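# Place the full drink can upright in the bowl

## Task

Get the full drink can standing upright inside the bowl so that it stays there without the robot supporting it, then open the hand and move the arm away from it.

## Robot and tools

Robot: one arm ending in a five-finger right hand. Cameras: cam_high, cam_low and cam_wrist, each 504x504 pixels and returned in that order.

Scene frame: origin on the table top straight below the arm base, +z up, +y to the left when looking along +x. The base may be tilted relative to the table. Result positions are in metres, orientation is end_effector_quat_wxyz, and velocities are in m/s and rad/s. The printed position can be a little off, more so at long reach.

Hand point: a point fixed to the palm, 0.05 m in front of it, where the index pad meets the thumb tip in a pinch. Its +z runs along the straightened fingers, which reach 0.06 to 0.07 m past it. Its +y points out of the palm. Its +x runs across the palm, away from the thumb. On the little-finger side the hand extends 0.08 m from the point. On the thumb side it extends 0.02 m with the thumb turned in front of the palm, and up to 0.09 m otherwise. A fixed wrist bracket on the little-finger side sits 0.03 m past the point along +y, reaches 0.11 m across, and can collide with things.

Row format, used by both motion tools: 14 numbers, each in [-1, 1], in this order: dx, dy, dz, rx, ry, rz, little, ring, middle, index, thumb_bend, thumb_turn, force_limit, speed.
- The first six are an offset, not a pose. They are expressed in the hand point's own axes. 1.0 equals 0.6 m or 180 degrees. rx, ry, rz form a single rotation vector.
- The six motor numbers are absolute targets. For the fingers, -1 is straight and +1 is curled into the palm. For thumb_bend, -1 is straight and +1 is fully bent. For thumb_turn, -1 is beside the palm and +1 is opposite the fingers. A pinch is roughly index +0.22, thumb_bend +0.75, thumb_turn +0.57.
- force_limit sets where a closing motor stops: linear from about 0 N at -1 to 10 N at +1, or 15 N for the two thumb motors. It has no effect on opening.
- speed runs from nearly zero at -1 to full at +1. At full speed a finger's whole travel takes 0.6 s.

execute_actions(actions): a list of actions. Each action is a table of up to 15 rows, and each row lasts one control step of 1/30 s. If a table has fewer rows, its last row is held until the action's 15 steps are used. Every row's offset is measured from the hand pose measured when that action began, not from the row before it. For the first action in a call, that start is the last pose reported in this scene. An empty list just returns the current state and images. Each step the command is clipped to within 100 mm and 16 degrees of the measured pose. If position and orientation cannot both be reached, position wins. A far target therefore needs further actions. Commands are smoothed and lag by about 0.17 s.

move(target, speed, stop_force, blocking): drives the hand point in a straight line toward one row's offset, measured from the pose in the latest result that shows one. The tool numbers are sent at the start.
- speed: top speed in m/s, from 0.002 to 0.5, default 0.25. Rotation is capped at twice that value in rad/s.
- A path lasts 0.5 to 10 s and is cut off after 10 s. The move does not avoid obstacles, and the hand can overshoot speed near full reach.
- stop_force: optional, 9 to 40 N. It ends the path when the wrist sensor reads that much extra push against the motion for two steps in a row. The arm then backs up two steps and holds. Use it with very slow speeds for touching down. Do not rely on it during moves that rotate the hand. Leave it out when lifting off a contact. It cannot be combined with blocking=false.
- blocking=false returns after 0.5 s while motion continues. Poll with wait(0). Other motion calls are refused until the move ends or stop is called.
- The move: line reports how the move ended: done, off_target, moving, held, fault, or contact (stop_force triggered; this outranks held, done and off_target). It also gives the distance to target and the limits that acted: paced means the sent pose was clipped, held means a check blocked some steps.

wait(seconds): 0 to 10 s, holding the last command. A running move continues during it.
stop(): brakes the running move; braking needs room.
zoom_image(camera, region): region is [x0, y0, x1, y1] in pixels of that camera's latest image, at most 504 by 504.
show_instructions(): shows the reference image pages.
finished_scene(scene): an integer from 1 to 2. It ends that scene for good and reports success. Call it only after letting go and backing away.

Gripping: turn the thumb fully in front of the palm before reaching the object. The wrapped hand holds objects 0.035 to 0.08 m across, lying in the palm on the wrist side of the hand point. A motor starts only when its target changes by 0.01 or more. It runs until it reaches the target or, when closing, hits force_limit, and then locks. A lock resists at least 15 N. For a gentle grip, close at speed -0.9 or lower. To loosen, send a target more open than hand_measured.

Result lines: hand_measured, hand_stopped_by (moving, target, force, stalled, fault) and hand_load_n list six values in motor order. Loads are positive when the finger is pushed open, and loads near 0 mean the grip was lost. Hand target shows the pose the controller is heading for. A pose unreachable line means the clearance check altered the command; any mount under the base counts as part of the arm. Wrist force and Wrist torque are given in the hand's axes, with an offset of up to about 4 N, noise, and saturation near 50 N. 'no reading' is normal at the start. Joint torques are noisy, offset, and not contact-only. MOTOR HOT warns at 70 °C. At 85 °C the brakes engage until the motors cool.

Avoid: any outside force reaching 150 N, or joint torque reaching its load limit (138 N m for the big joints, 25.7 N m for the wrists, including held weight). Either one freezes the arm for 10 s. The stiff arm can fault even slightly past a firm contact. Also avoid dropping, slamming or hard pushing, and sending anything off the table. Loose objects may get small random nudges.

Each tool is called in YAML: its name, and indented under it one key for each argument.

Reference images:

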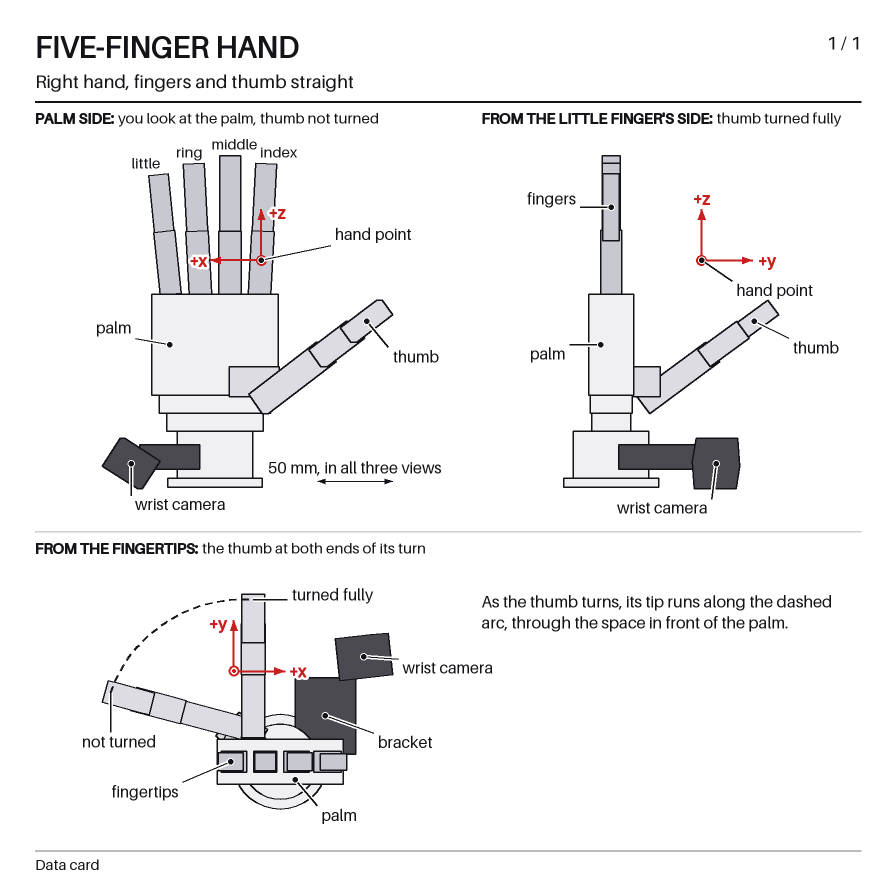

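## Session

execute_actions:
  actions: []

Scene clock: 0.00 s.
end_effector_position=(+0.8671, -0.1710, +0.3599) hand_measured=(-1.000, -1.000, -1.000, -1.000, -1.000, -1.000) hand_load_n=(+0.0, +0.0, +0.0, +0.0, +0.0, +0.0) hand_stopped_by=(target, target, target, target, target, target) hand_force_limit=0.00 hand_speed=-0.80 end_effector_quat_wxyz=(-0.066, +0.648, +0.421, +0.631) end_effector_velocity=(-0.000, +0.001, -0.001) end_effector_angular_velocity=(+0.000, +0.002, +0.001)
Joint positions: [-0.025 -1.095  1.035  0.574  1.132 -0.049]
Joint velocities: [-0.     0.001 -0.     0.001  0.     0.   ]
Joint torques (N m, as the arm reports them, + toward a larger angle): no reading
Motor temperatures (°C, as the motors report them): [28 25 25 36 32 30]
Wrist force (N, on the end effector, along its own x y z axes, offset not removed): no reading
Wrist torque (N m, same axes, about the end effector's origin, offset not removed): no reading
Hand target: +0.867, -0.171, +0.360; -0.066, +0.648, +0.421, +0.631

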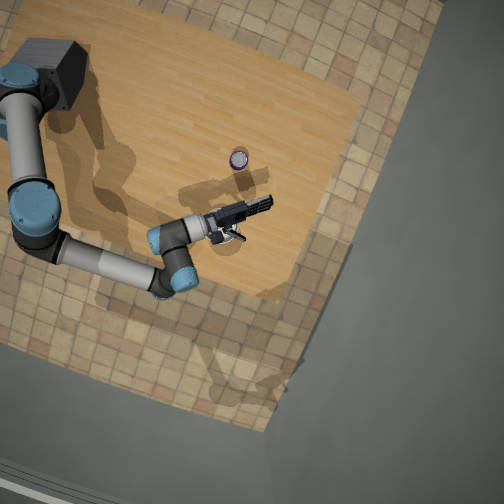

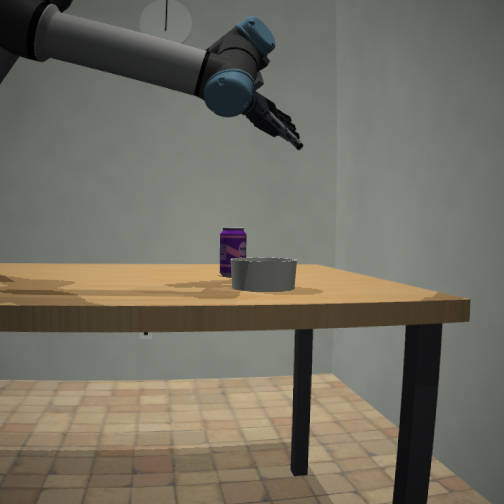

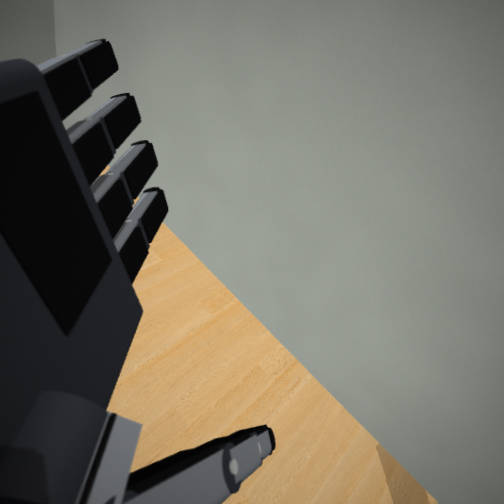

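move:
  target: [0.07,-0.46,0.204,-0.2265,0.008,0.165,-1,-1,-1,-1,-1,1,0.5,1]

Scene clock: 15.10 s.
end_effector_position=(+0.7801, +0.0992, +0.2502) hand_measured=(-1.000, -1.000, -1.000, -1.000, -1.000, +1.000) hand_load_n=(+0.0, +0.0, +0.0, +0.0, +0.0, +0.0) hand_stopped_by=(target, target, target, target, target, target) hand_force_limit=0.50 hand_speed=1.00 end_effector_quat_wxyz=(-0.001, +0.707, +0.001, +0.707) end_effector_velocity=(+0.000, +0.003, -0.001) end_effector_angular_velocity=(+0.004, -0.001, -0.015)
Joint positions: [ 0.298 -0.796  1.74  -1.134  1.67   0.669]
Joint velocities: [ 0.005  0.014 -0.007 -0.02   0.013  0.002]
Joint torques (N m, as the arm reports them, + toward a larger angle): [ 41.08 -21.27 -15.92  -3.19   1.03   2.69]
Motor temperatures (°C, as the motors report them): [28 25 25 36 32 30]
Wrist force (N, on the end effector, along its own x y z axes, offset not removed): [2.5 2.7 -0.2]
Wrist torque (N m, same axes, about the end effector's origin, offset not removed): [0.23 -0.45 0.17]
Hand target: +0.780, +0.100, +0.250; -0.000, +0.707, -0.000, +0.707
Off the commanded pose: 0.001 m, 0 deg.
move: done

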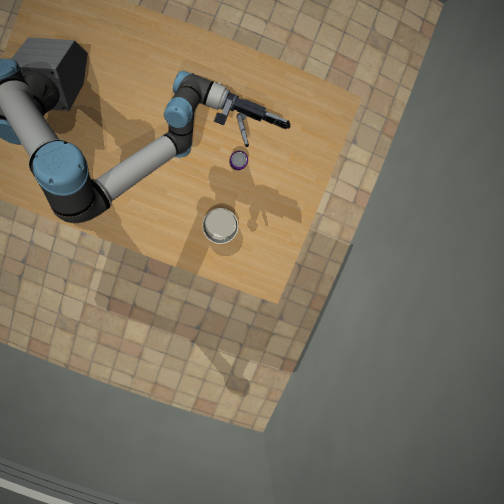

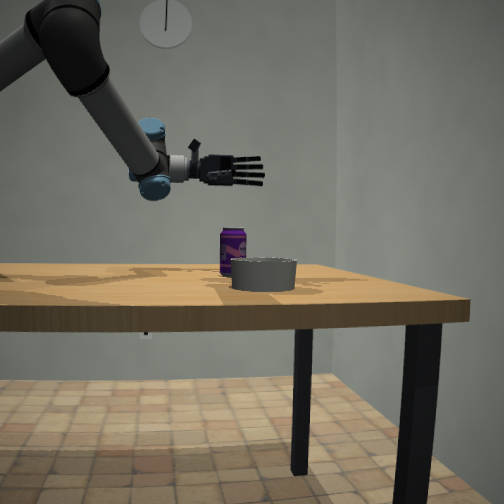

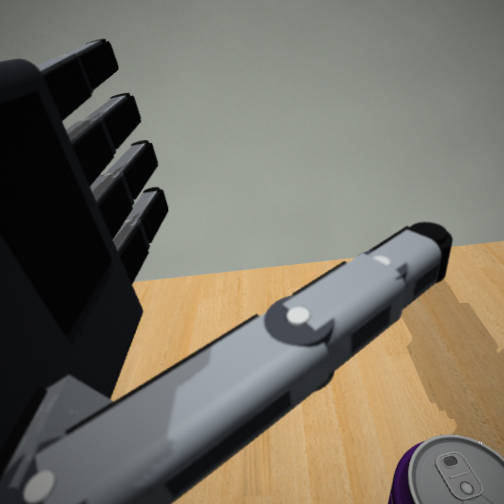

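move:
  target: [-0.3,-0.033,-0.05,0,0,0,-1,-1,-1,-1,-1,1,0.5,1]

Scene clock: 20.17 s.
end_effector_position=(+0.7500, +0.1189, +0.0708) hand_measured=(-1.000, -1.000, -1.000, -1.000, -1.000, +1.000) hand_load_n=(+0.0, +0.0, +0.0, +0.0, +0.0, +0.0) hand_stopped_by=(target, target, target, target, target, target) hand_force_limit=0.50 hand_speed=1.00 end_effector_quat_wxyz=(-0.001, +0.708, +0.001, +0.707) end_effector_velocity=(+0.001, -0.000, -0.002) end_effector_angular_velocity=(-0.000, -0.003, -0.002)
Joint positions: [ 0.059 -0.553  1.783 -1.422  1.436  0.715]
Joint velocities: [-0.003  0.004 -0.003 -0.005 -0.004  0.001]
Joint torques (N m, as the arm reports them, + toward a larger angle): [ 24.72 -21.92  -7.32  -2.49  -3.75   2.71]
Motor temperatures (°C, as the motors report them): [28 25 25 36 32 30]
Wrist force (N, on the end effector, along its own x y z axes, offset not removed): [0.4 -0.3 1.7]
Wrist torque (N m, same axes, about the end effector's origin, offset not removed): [-0.15 -0.06 -0.19]
Hand target: +0.750, +0.119, +0.070; -0.001, +0.707, +0.001, +0.707
Off the commanded pose: 0.001 m, 0 deg.
move: done

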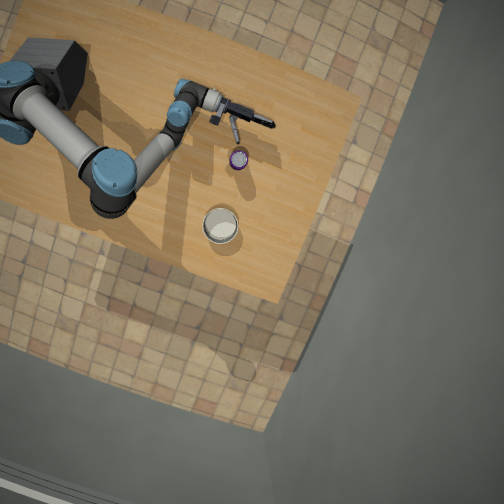

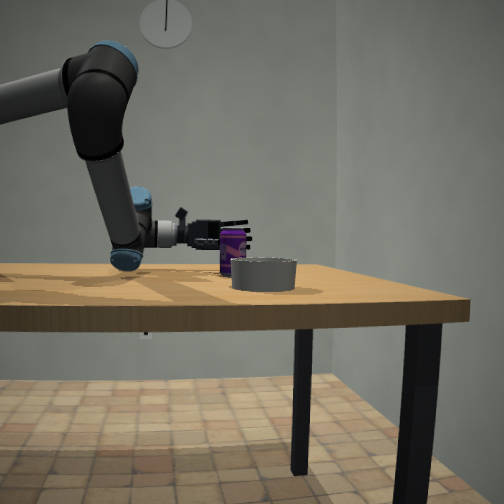

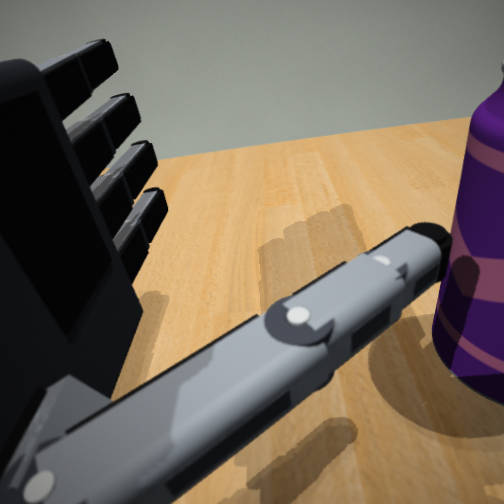

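execute_actions:
  actions:
    - [[0,0,-0.075,0,0,0,-1,-1,-1,-1,-1,1,0.5,1]]
    - [[0,0.1,0,0,0,0,-1,-1,-1,-1,-1,1,0.5,1]]
    - [[0,0.07,0,0,0,0,-1,-1,-1,-1,-1,1,0.5,1]]

Scene clock: 25.63 s.
end_effector_position=(+0.7073, +0.0208, +0.0704) hand_measured=(-1.000, -1.000, -1.000, -1.000, -1.000, +1.000) hand_load_n=(+0.0, +0.0, +0.0, +0.0, +0.0, +0.0) hand_stopped_by=(target, target, target, target, target, target) hand_force_limit=0.50 hand_speed=1.00 end_effector_quat_wxyz=(-0.000, +0.708, +0.000, +0.706) end_effector_velocity=(+0.000, -0.012, +0.001) end_effector_angular_velocity=(-0.000, -0.002, +0.002)
Joint positions: [-0.093 -0.758  2.015 -1.454  1.289  0.744]
Joint velocities: [-0.017 -0.026  0.011  0.014 -0.02   0.003]
Joint torques (N m, as the arm reports them, + toward a larger angle): [ 22.66 -33.66   9.79   2.15  -3.52   2.4 ]
Motor temperatures (°C, as the motors report them): [28 25 25 36 32 30]
Wrist force (N, on the end effector, along its own x y z axes, offset not removed): [1.6 -0.6 -0.8]
Wrist torque (N m, same axes, about the end effector's origin, offset not removed): [-0.31 -0.24 -0.19]
Hand target: +0.707, +0.019, +0.070; -0.000, +0.708, +0.000, +0.706
Off the commanded pose: 0.001 m, 0 deg.

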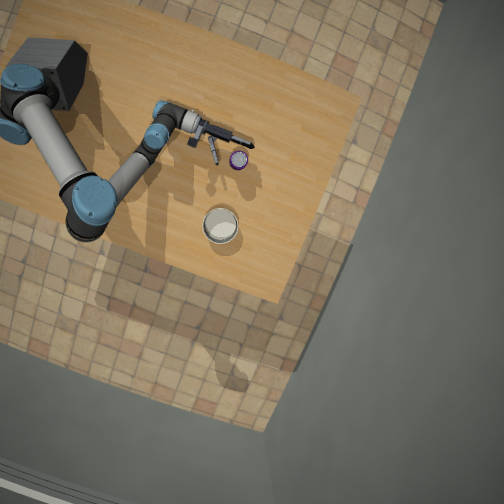

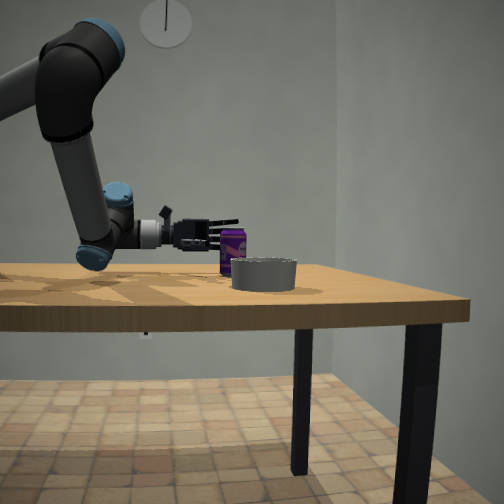

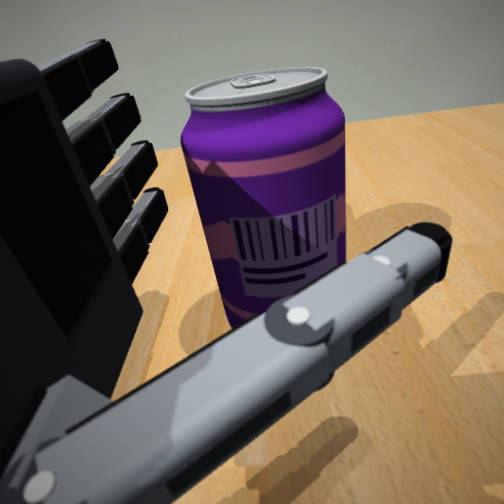

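execute_actions:
  actions:
    - [[0,0.025,0.06,0,0,0,-1,-1,-1,-1,-1,1,0.5,1]]

Scene clock: 27.30 s.
end_effector_position=(+0.7419, +0.0059, +0.0706) hand_measured=(-1.000, -1.000, -1.000, -1.000, -1.000, +1.000) hand_load_n=(+0.0, +0.0, +0.0, +0.0, +0.0, +0.0) hand_stopped_by=(target, target, target, target, target, target) hand_force_limit=0.50 hand_speed=1.00 end_effector_quat_wxyz=(-0.000, +0.708, +0.000, +0.707) end_effector_velocity=(+0.011, -0.000, -0.003) end_effector_angular_velocity=(-0.000, +0.006, +0.005)
Joint positions: [-0.093 -0.771  1.927 -1.354  1.289  0.745]
Joint velocities: [ 0.002  0.007 -0.034  0.035  0.003 -0.003]
Joint torques (N m, as the arm reports them, + toward a larger angle): [ 38.68 -23.12  -7.67   1.75   1.19  -2.77]
Motor temperatures (°C, as the motors report them): [28 25 25 36 32 30]
Wrist force (N, on the end effector, along its own x y z axes, offset not removed): [-0.6 -2.3 0.8]
Wrist torque (N m, same axes, about the end effector's origin, offset not removed): [-0.36 0.14 -0.33]
Hand target: +0.743, +0.006, +0.070; -0.000, +0.708, +0.000, +0.706
Off the commanded pose: 0.001 m, 0 deg.

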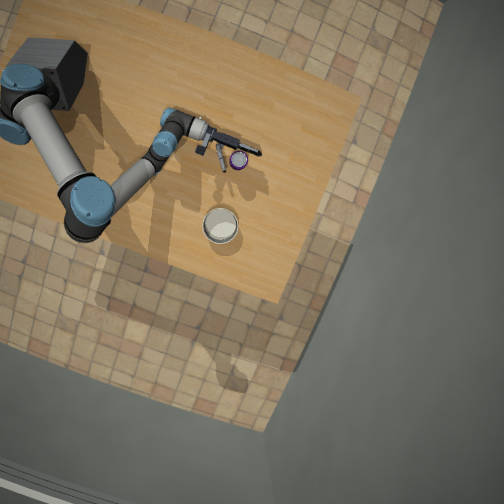

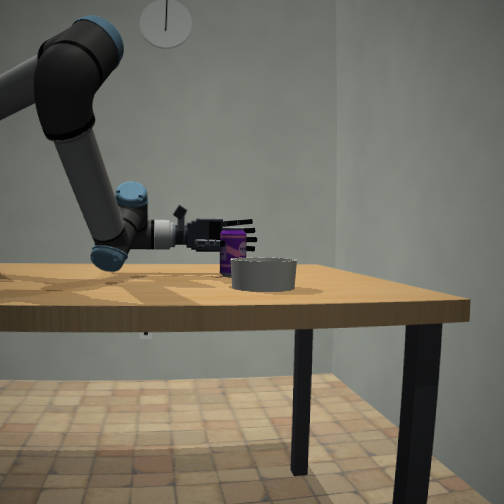

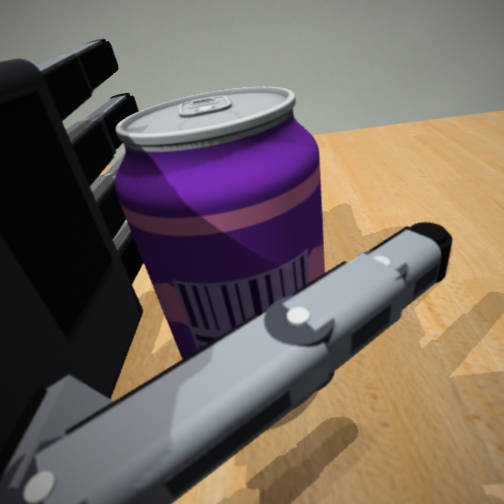

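Close.

execute_actions:
  actions:
    - [[0,0,0,0,0,0,1,1,1,1,1,1,1,0]]
    - [[0,0,0,0,0,0,1,1,1,1,1,1,1,0]]
    - [[0,0,0,0,0,0,1,1,1,1,1,1,1,0]]

Scene clock: 31.27 s.
end_effector_position=(+0.7419, +0.0060, +0.0707) hand_measured=(+1.000, -0.066, -0.128, -0.136, -0.494, +1.000) hand_load_n=(+0.0, +10.5, +8.0, +8.0, +23.5, +1.5) hand_stopped_by=(target, force, force, force, force, target) hand_force_limit=1.00 hand_speed=0.00 end_effector_quat_wxyz=(-0.000, +0.708, +0.000, +0.707) end_effector_velocity=(+0.000, -0.001, +0.001) end_effector_angular_velocity=(-0.001, -0.001, -0.001)
Joint positions: [-0.092 -0.771  1.927 -1.354  1.289  0.745]
Joint velocities: [ 0.    -0.001  0.    -0.001  0.    -0.   ]
Joint torques (N m, as the arm reports them, + toward a larger angle): [ 27.84 -33.19   2.01   0.79  -2.62   0.63]
Motor temperatures (°C, as the motors report them): [28 25 25 36 32 30]
Wrist force (N, on the end effector, along its own x y z axes, offset not removed): [3.6 -0.9 -0.1]
Wrist torque (N m, same axes, about the end effector's origin, offset not removed): [-0.13 -0.15 0.15]
Hand target: +0.742, +0.006, +0.071; -0.000, +0.708, +0.000, +0.707
Off the commanded pose: 0.000 m, 0 deg.

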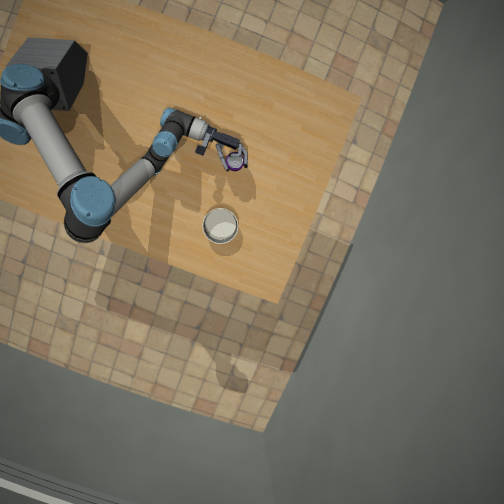

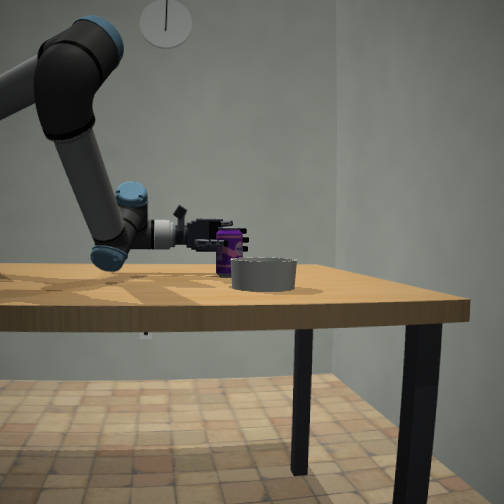

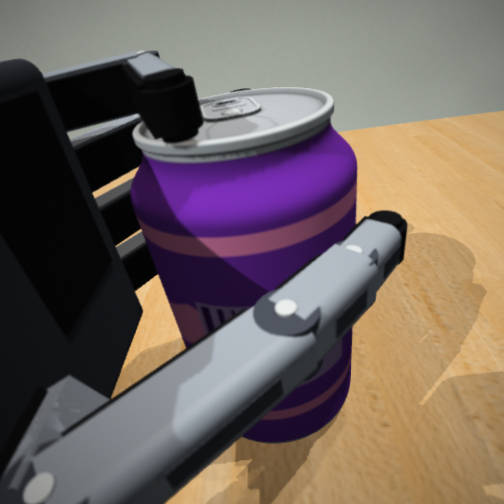

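move:
  target: [0.18,0,0,0,0,0,1,1,1,1,1,1,1,0]

move:
  target: [0,0.38,0.05,0,0,0,1,1,1,1,1,1,1,0]

Scene clock: 34.97 s.
end_effector_position=(+0.7419, +0.0060, +0.1782) hand_measured=(+1.000, -0.066, -0.128, -0.136, -0.494, +1.000) hand_load_n=(+0.0, +9.0, +8.0, +9.5, +23.0, +5.5) hand_stopped_by=(target, force, force, force, force, target) hand_force_limit=1.00 hand_speed=0.00 end_effector_quat_wxyz=(-0.000, +0.708, +0.000, +0.707) end_effector_velocity=(-0.000, -0.000, +0.003) end_effector_angular_velocity=(+0.000, -0.000, -0.001)
Joint positions: [ 0.072 -0.93   1.961 -1.222  1.45   0.712]
Joint velocities: [ 0.005 -0.004 -0.     0.004  0.005 -0.001]
Joint torques (N m, as the arm reports them, + toward a larger angle): [ 37.71 -37.67 -11.23   0.74   0.13  -3.08]
Motor temperatures (°C, as the motors report them): [28 25 25 36 32 30]
Wrist force (N, on the end effector, along its own x y z axes, offset not removed): [-4.7 1.1 1.5]
Wrist torque (N m, same axes, about the end effector's origin, offset not removed): [0.07 0.32 -0.14]
Hand target: +0.742, +0.006, +0.179; -0.000, +0.708, +0.000, +0.707
Off the commanded pose: 0.001 m, 0 deg.
move: done

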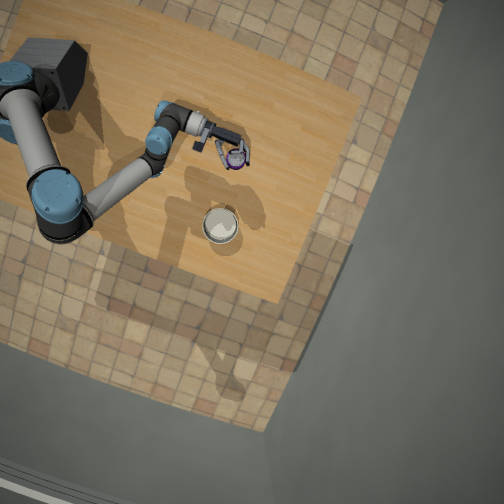

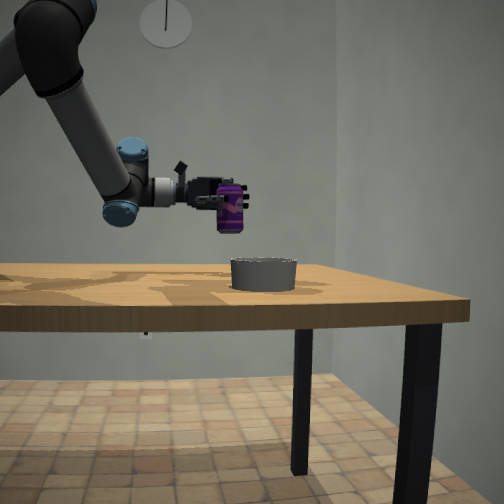

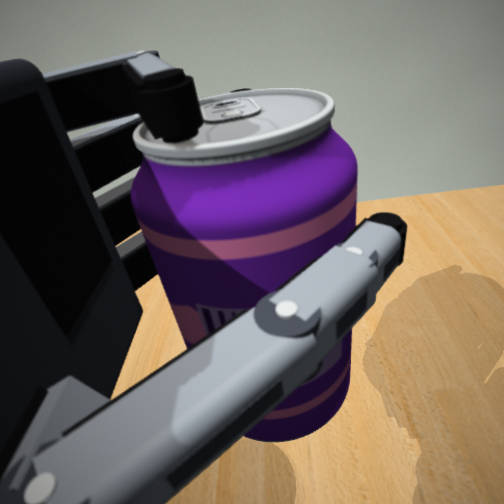

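Scene clock: 36.57 s.
end_effector_position=(+0.7720, -0.2215, +0.1781) hand_measured=(+1.000, -0.066, -0.128, -0.136, -0.494, +1.000) hand_load_n=(+0.0, +9.0, +8.0, +9.5, +23.0, +5.5) hand_stopped_by=(target, force, force, force, force, target) hand_force_limit=1.00 hand_speed=0.00 end_effector_quat_wxyz=(-0.000, +0.708, +0.000, +0.707) end_effector_velocity=(+0.001, -0.003, +0.000) end_effector_angular_velocity=(-0.000, -0.000, +0.001)
Joint positions: [-0.226 -1.266  1.872 -0.814  1.158  0.773]
Joint velocities: [-0.003 -0.002 -0.004  0.007 -0.004  0.   ]
Joint torques (N m, as the arm reports them, + toward a larger angle): [ 19.58 -42.28 -11.98   1.62  -4.74   2.38]
Motor temperatures (°C, as the motors report them): [28 25 25 36 32 30]
Wrist force (N, on the end effector, along its own x y z axes, offset not removed): [-4.6 0.4 1.9]
Wrist torque (N m, same axes, about the end effector's origin, offset not removed): [-0.21 0.07 -0.20]
Hand target: +0.772, -0.222, +0.178; -0.000, +0.708, +0.000, +0.707
Off the commanded pose: 0.001 m, 0 deg.
move: done

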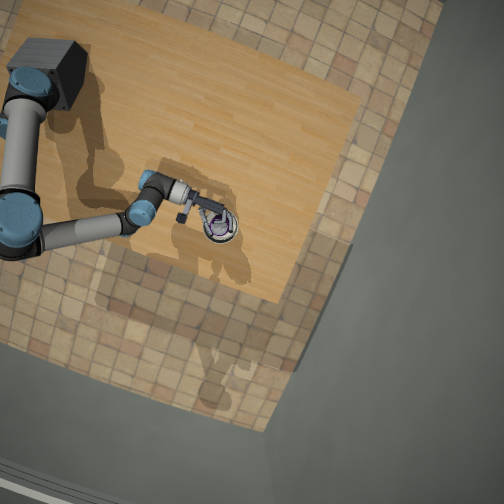

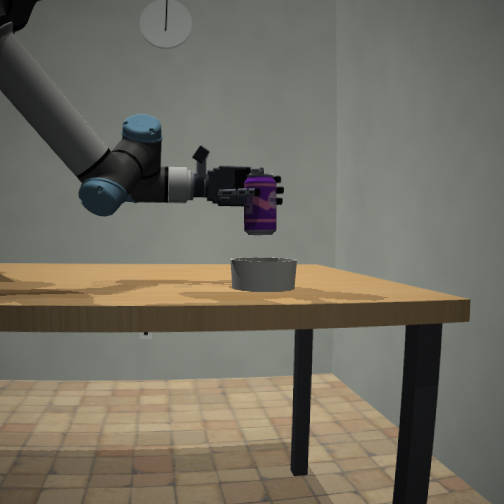

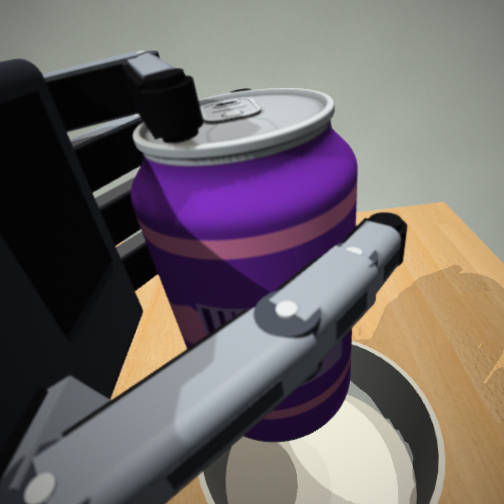

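move:
  target: [-0.135,0,0,0,0,0,1,1,1,1,1,1,1,0]
  speed: 0.1

execute_actions:
  actions:
    - [[0,0,0,0,0,0,-1,-1,-1,-1,-1,1,1,0.5]]
    - [[0,0,0,0,0,0,-1,-1,-1,-1,-1,1,1,0.5]]

Scene clock: 40.33 s.
end_effector_position=(+0.7719, -0.2215, +0.0975) hand_measured=(+1.000, -0.066, -0.128, -0.136, -0.494, +1.000) hand_load_n=(+0.0, +9.0, +8.0, +9.5, +23.0, +5.5) hand_stopped_by=(target, force, force, force, force, target) hand_force_limit=1.00 hand_speed=0.00 end_effector_quat_wxyz=(-0.000, +0.708, -0.000, +0.707) end_effector_velocity=(+0.000, +0.001, -0.003) end_effector_angular_velocity=(+0.001, +0.001, +0.001)
Joint positions: [-0.332 -1.148  1.859 -0.931  1.055  0.798]
Joint velocities: [-0.003  0.005 -0.002 -0.001 -0.003  0.001]
Joint torques (N m, as the arm reports them, + toward a larger angle): [ 20.52 -29.74 -11.61  -2.97  -4.31   2.06]
Motor temperatures (°C, as the motors report them): [28 25 25 36 32 30]
Wrist force (N, on the end effector, along its own x y z axes, offset not removed): [-0.1 -1.8 -0.1]
Wrist torque (N m, same axes, about the end effector's origin, offset not removed): [-0.29 -0.26 0.17]
Hand target: +0.772, -0.221, +0.097; -0.000, +0.708, -0.000, +0.707
Off the commanded pose: 0.000 m, 0 deg.
move: done

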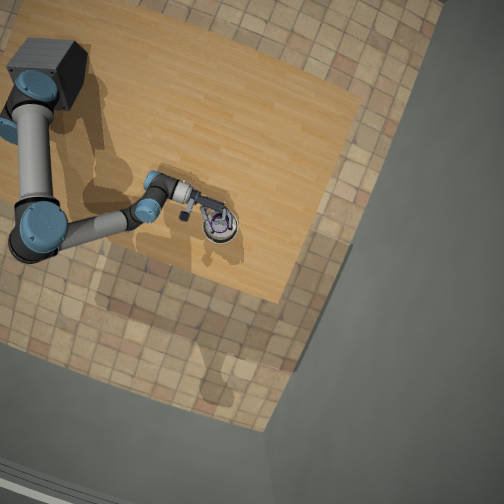

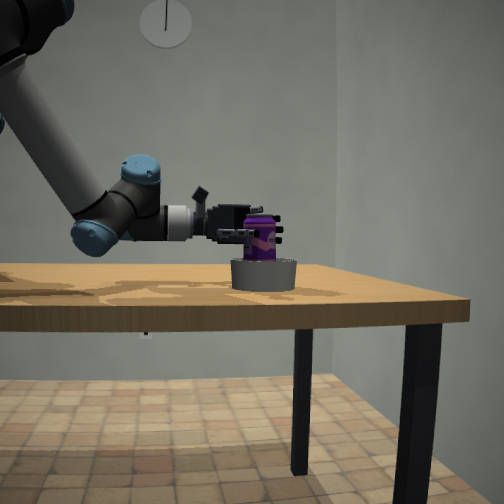

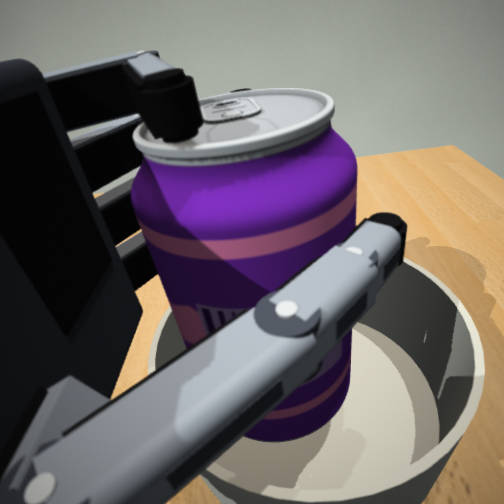

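Scene clock: 41.33 s.
end_effector_position=(+0.7719, -0.2215, +0.0974) hand_measured=(-1.000, -1.000, -1.000, -1.000, -1.000, +1.000) hand_load_n=(+0.0, +0.0, +0.0, +0.0, +0.0, +0.0) hand_stopped_by=(target, target, target, target, target, target) hand_force_limit=1.00 hand_speed=0.50 end_effector_quat_wxyz=(-0.000, +0.708, -0.000, +0.707) end_effector_velocity=(+0.000, -0.000, +0.001) end_effector_angular_velocity=(-0.000, -0.001, -0.000)
Joint positions: [-0.332 -1.147  1.859 -0.931  1.055  0.799]
Joint velocities: [ 0.    -0.001  0.    -0.     0.    -0.   ]
Joint torques (N m, as the arm reports them, + toward a larger angle): [ 32.73 -39.26  -3.99   1.45   0.25   1.03]
Motor temperatures (°C, as the motors report them): [28 25 25 36 32 30]
Wrist force (N, on the end effector, along its own x y z axes, offset not removed): [1.9 -5.3 3.6]
Wrist torque (N m, same axes, about the end effector's origin, offset not removed): [-0.89 -0.36 -0.12]
Hand target: +0.772, -0.222, +0.097; -0.000, +0.708, -0.000, +0.707
Off the commanded pose: 0.000 m, 0 deg.

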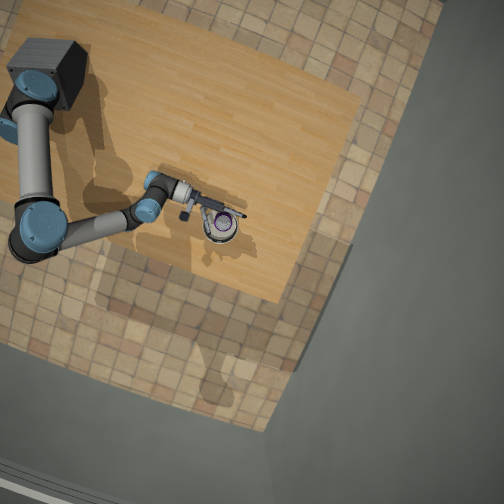

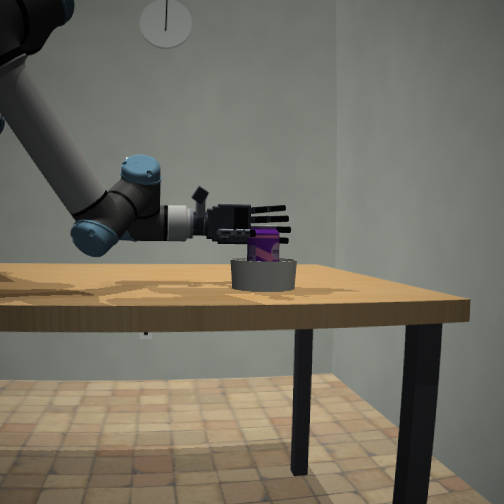

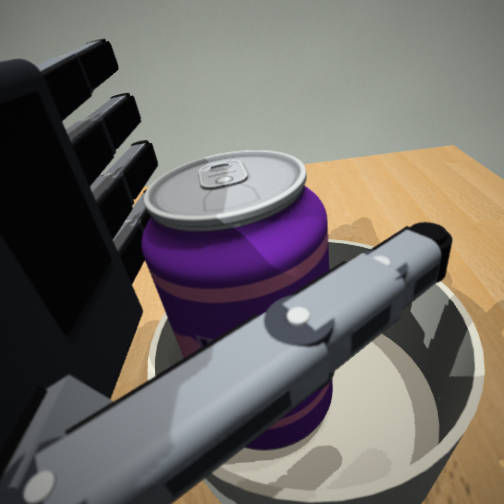

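Lift straight up to clear.

move:
  target: [0.25,0,0,0,0,0,-1,-1,-1,-1,-1,1,1,0.5]
  speed: 0.15

Scene clock: 44.07 s.
end_effector_position=(+0.7720, -0.2216, +0.2470) hand_measured=(-1.000, -1.000, -1.000, -1.000, -1.000, +1.000) hand_load_n=(+0.0, +0.0, +0.0, +0.0, +0.0, +0.0) hand_stopped_by=(target, target, target, target, target, target) hand_force_limit=1.00 hand_speed=0.50 end_effector_quat_wxyz=(+0.000, +0.708, +0.000, +0.707) end_effector_velocity=(+0.000, -0.001, +0.003) end_effector_angular_velocity=(-0.001, -0.000, -0.002)
Joint positions: [-0.126 -1.349  1.853 -0.704  1.256  0.751]
Joint velocities: [ 0.004 -0.003 -0.002  0.004  0.004 -0.001]
Joint torques (N m, as the arm reports them, + toward a larger angle): [ 31.63 -38.11 -16.74   1.73   1.32  -3.  ]
Motor temperatures (°C, as the motors report them): [28 25 25 36 32 30]
Wrist force (N, on the end effector, along its own x y z axes, offset not removed): [-2.8 -0.8 1.5]
Wrist torque (N m, same axes, about the end effector's origin, offset not removed): [-0.48 0.22 -0.25]
Hand target: +0.772, -0.222, +0.247; +0.000, +0.708, +0.000, +0.707
Off the commanded pose: 0.000 m, 0 deg.
move: done

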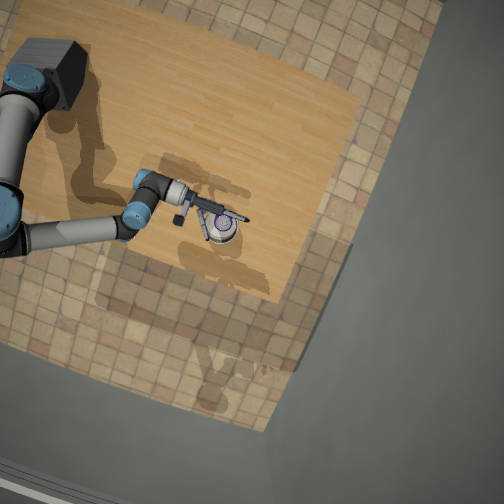

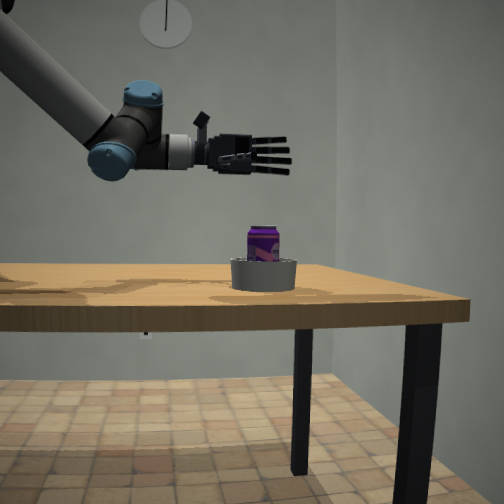

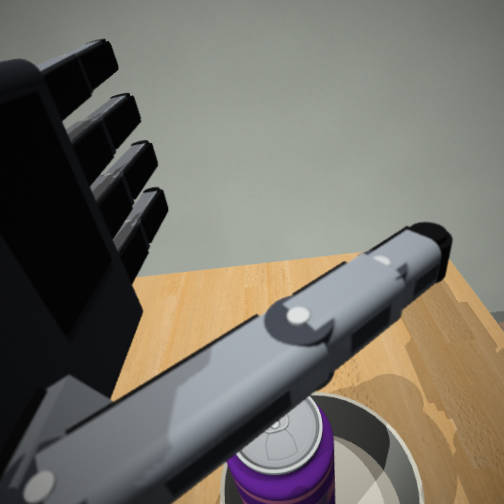

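finished_scene:
  scene: 1

The scene is finished: the task was done.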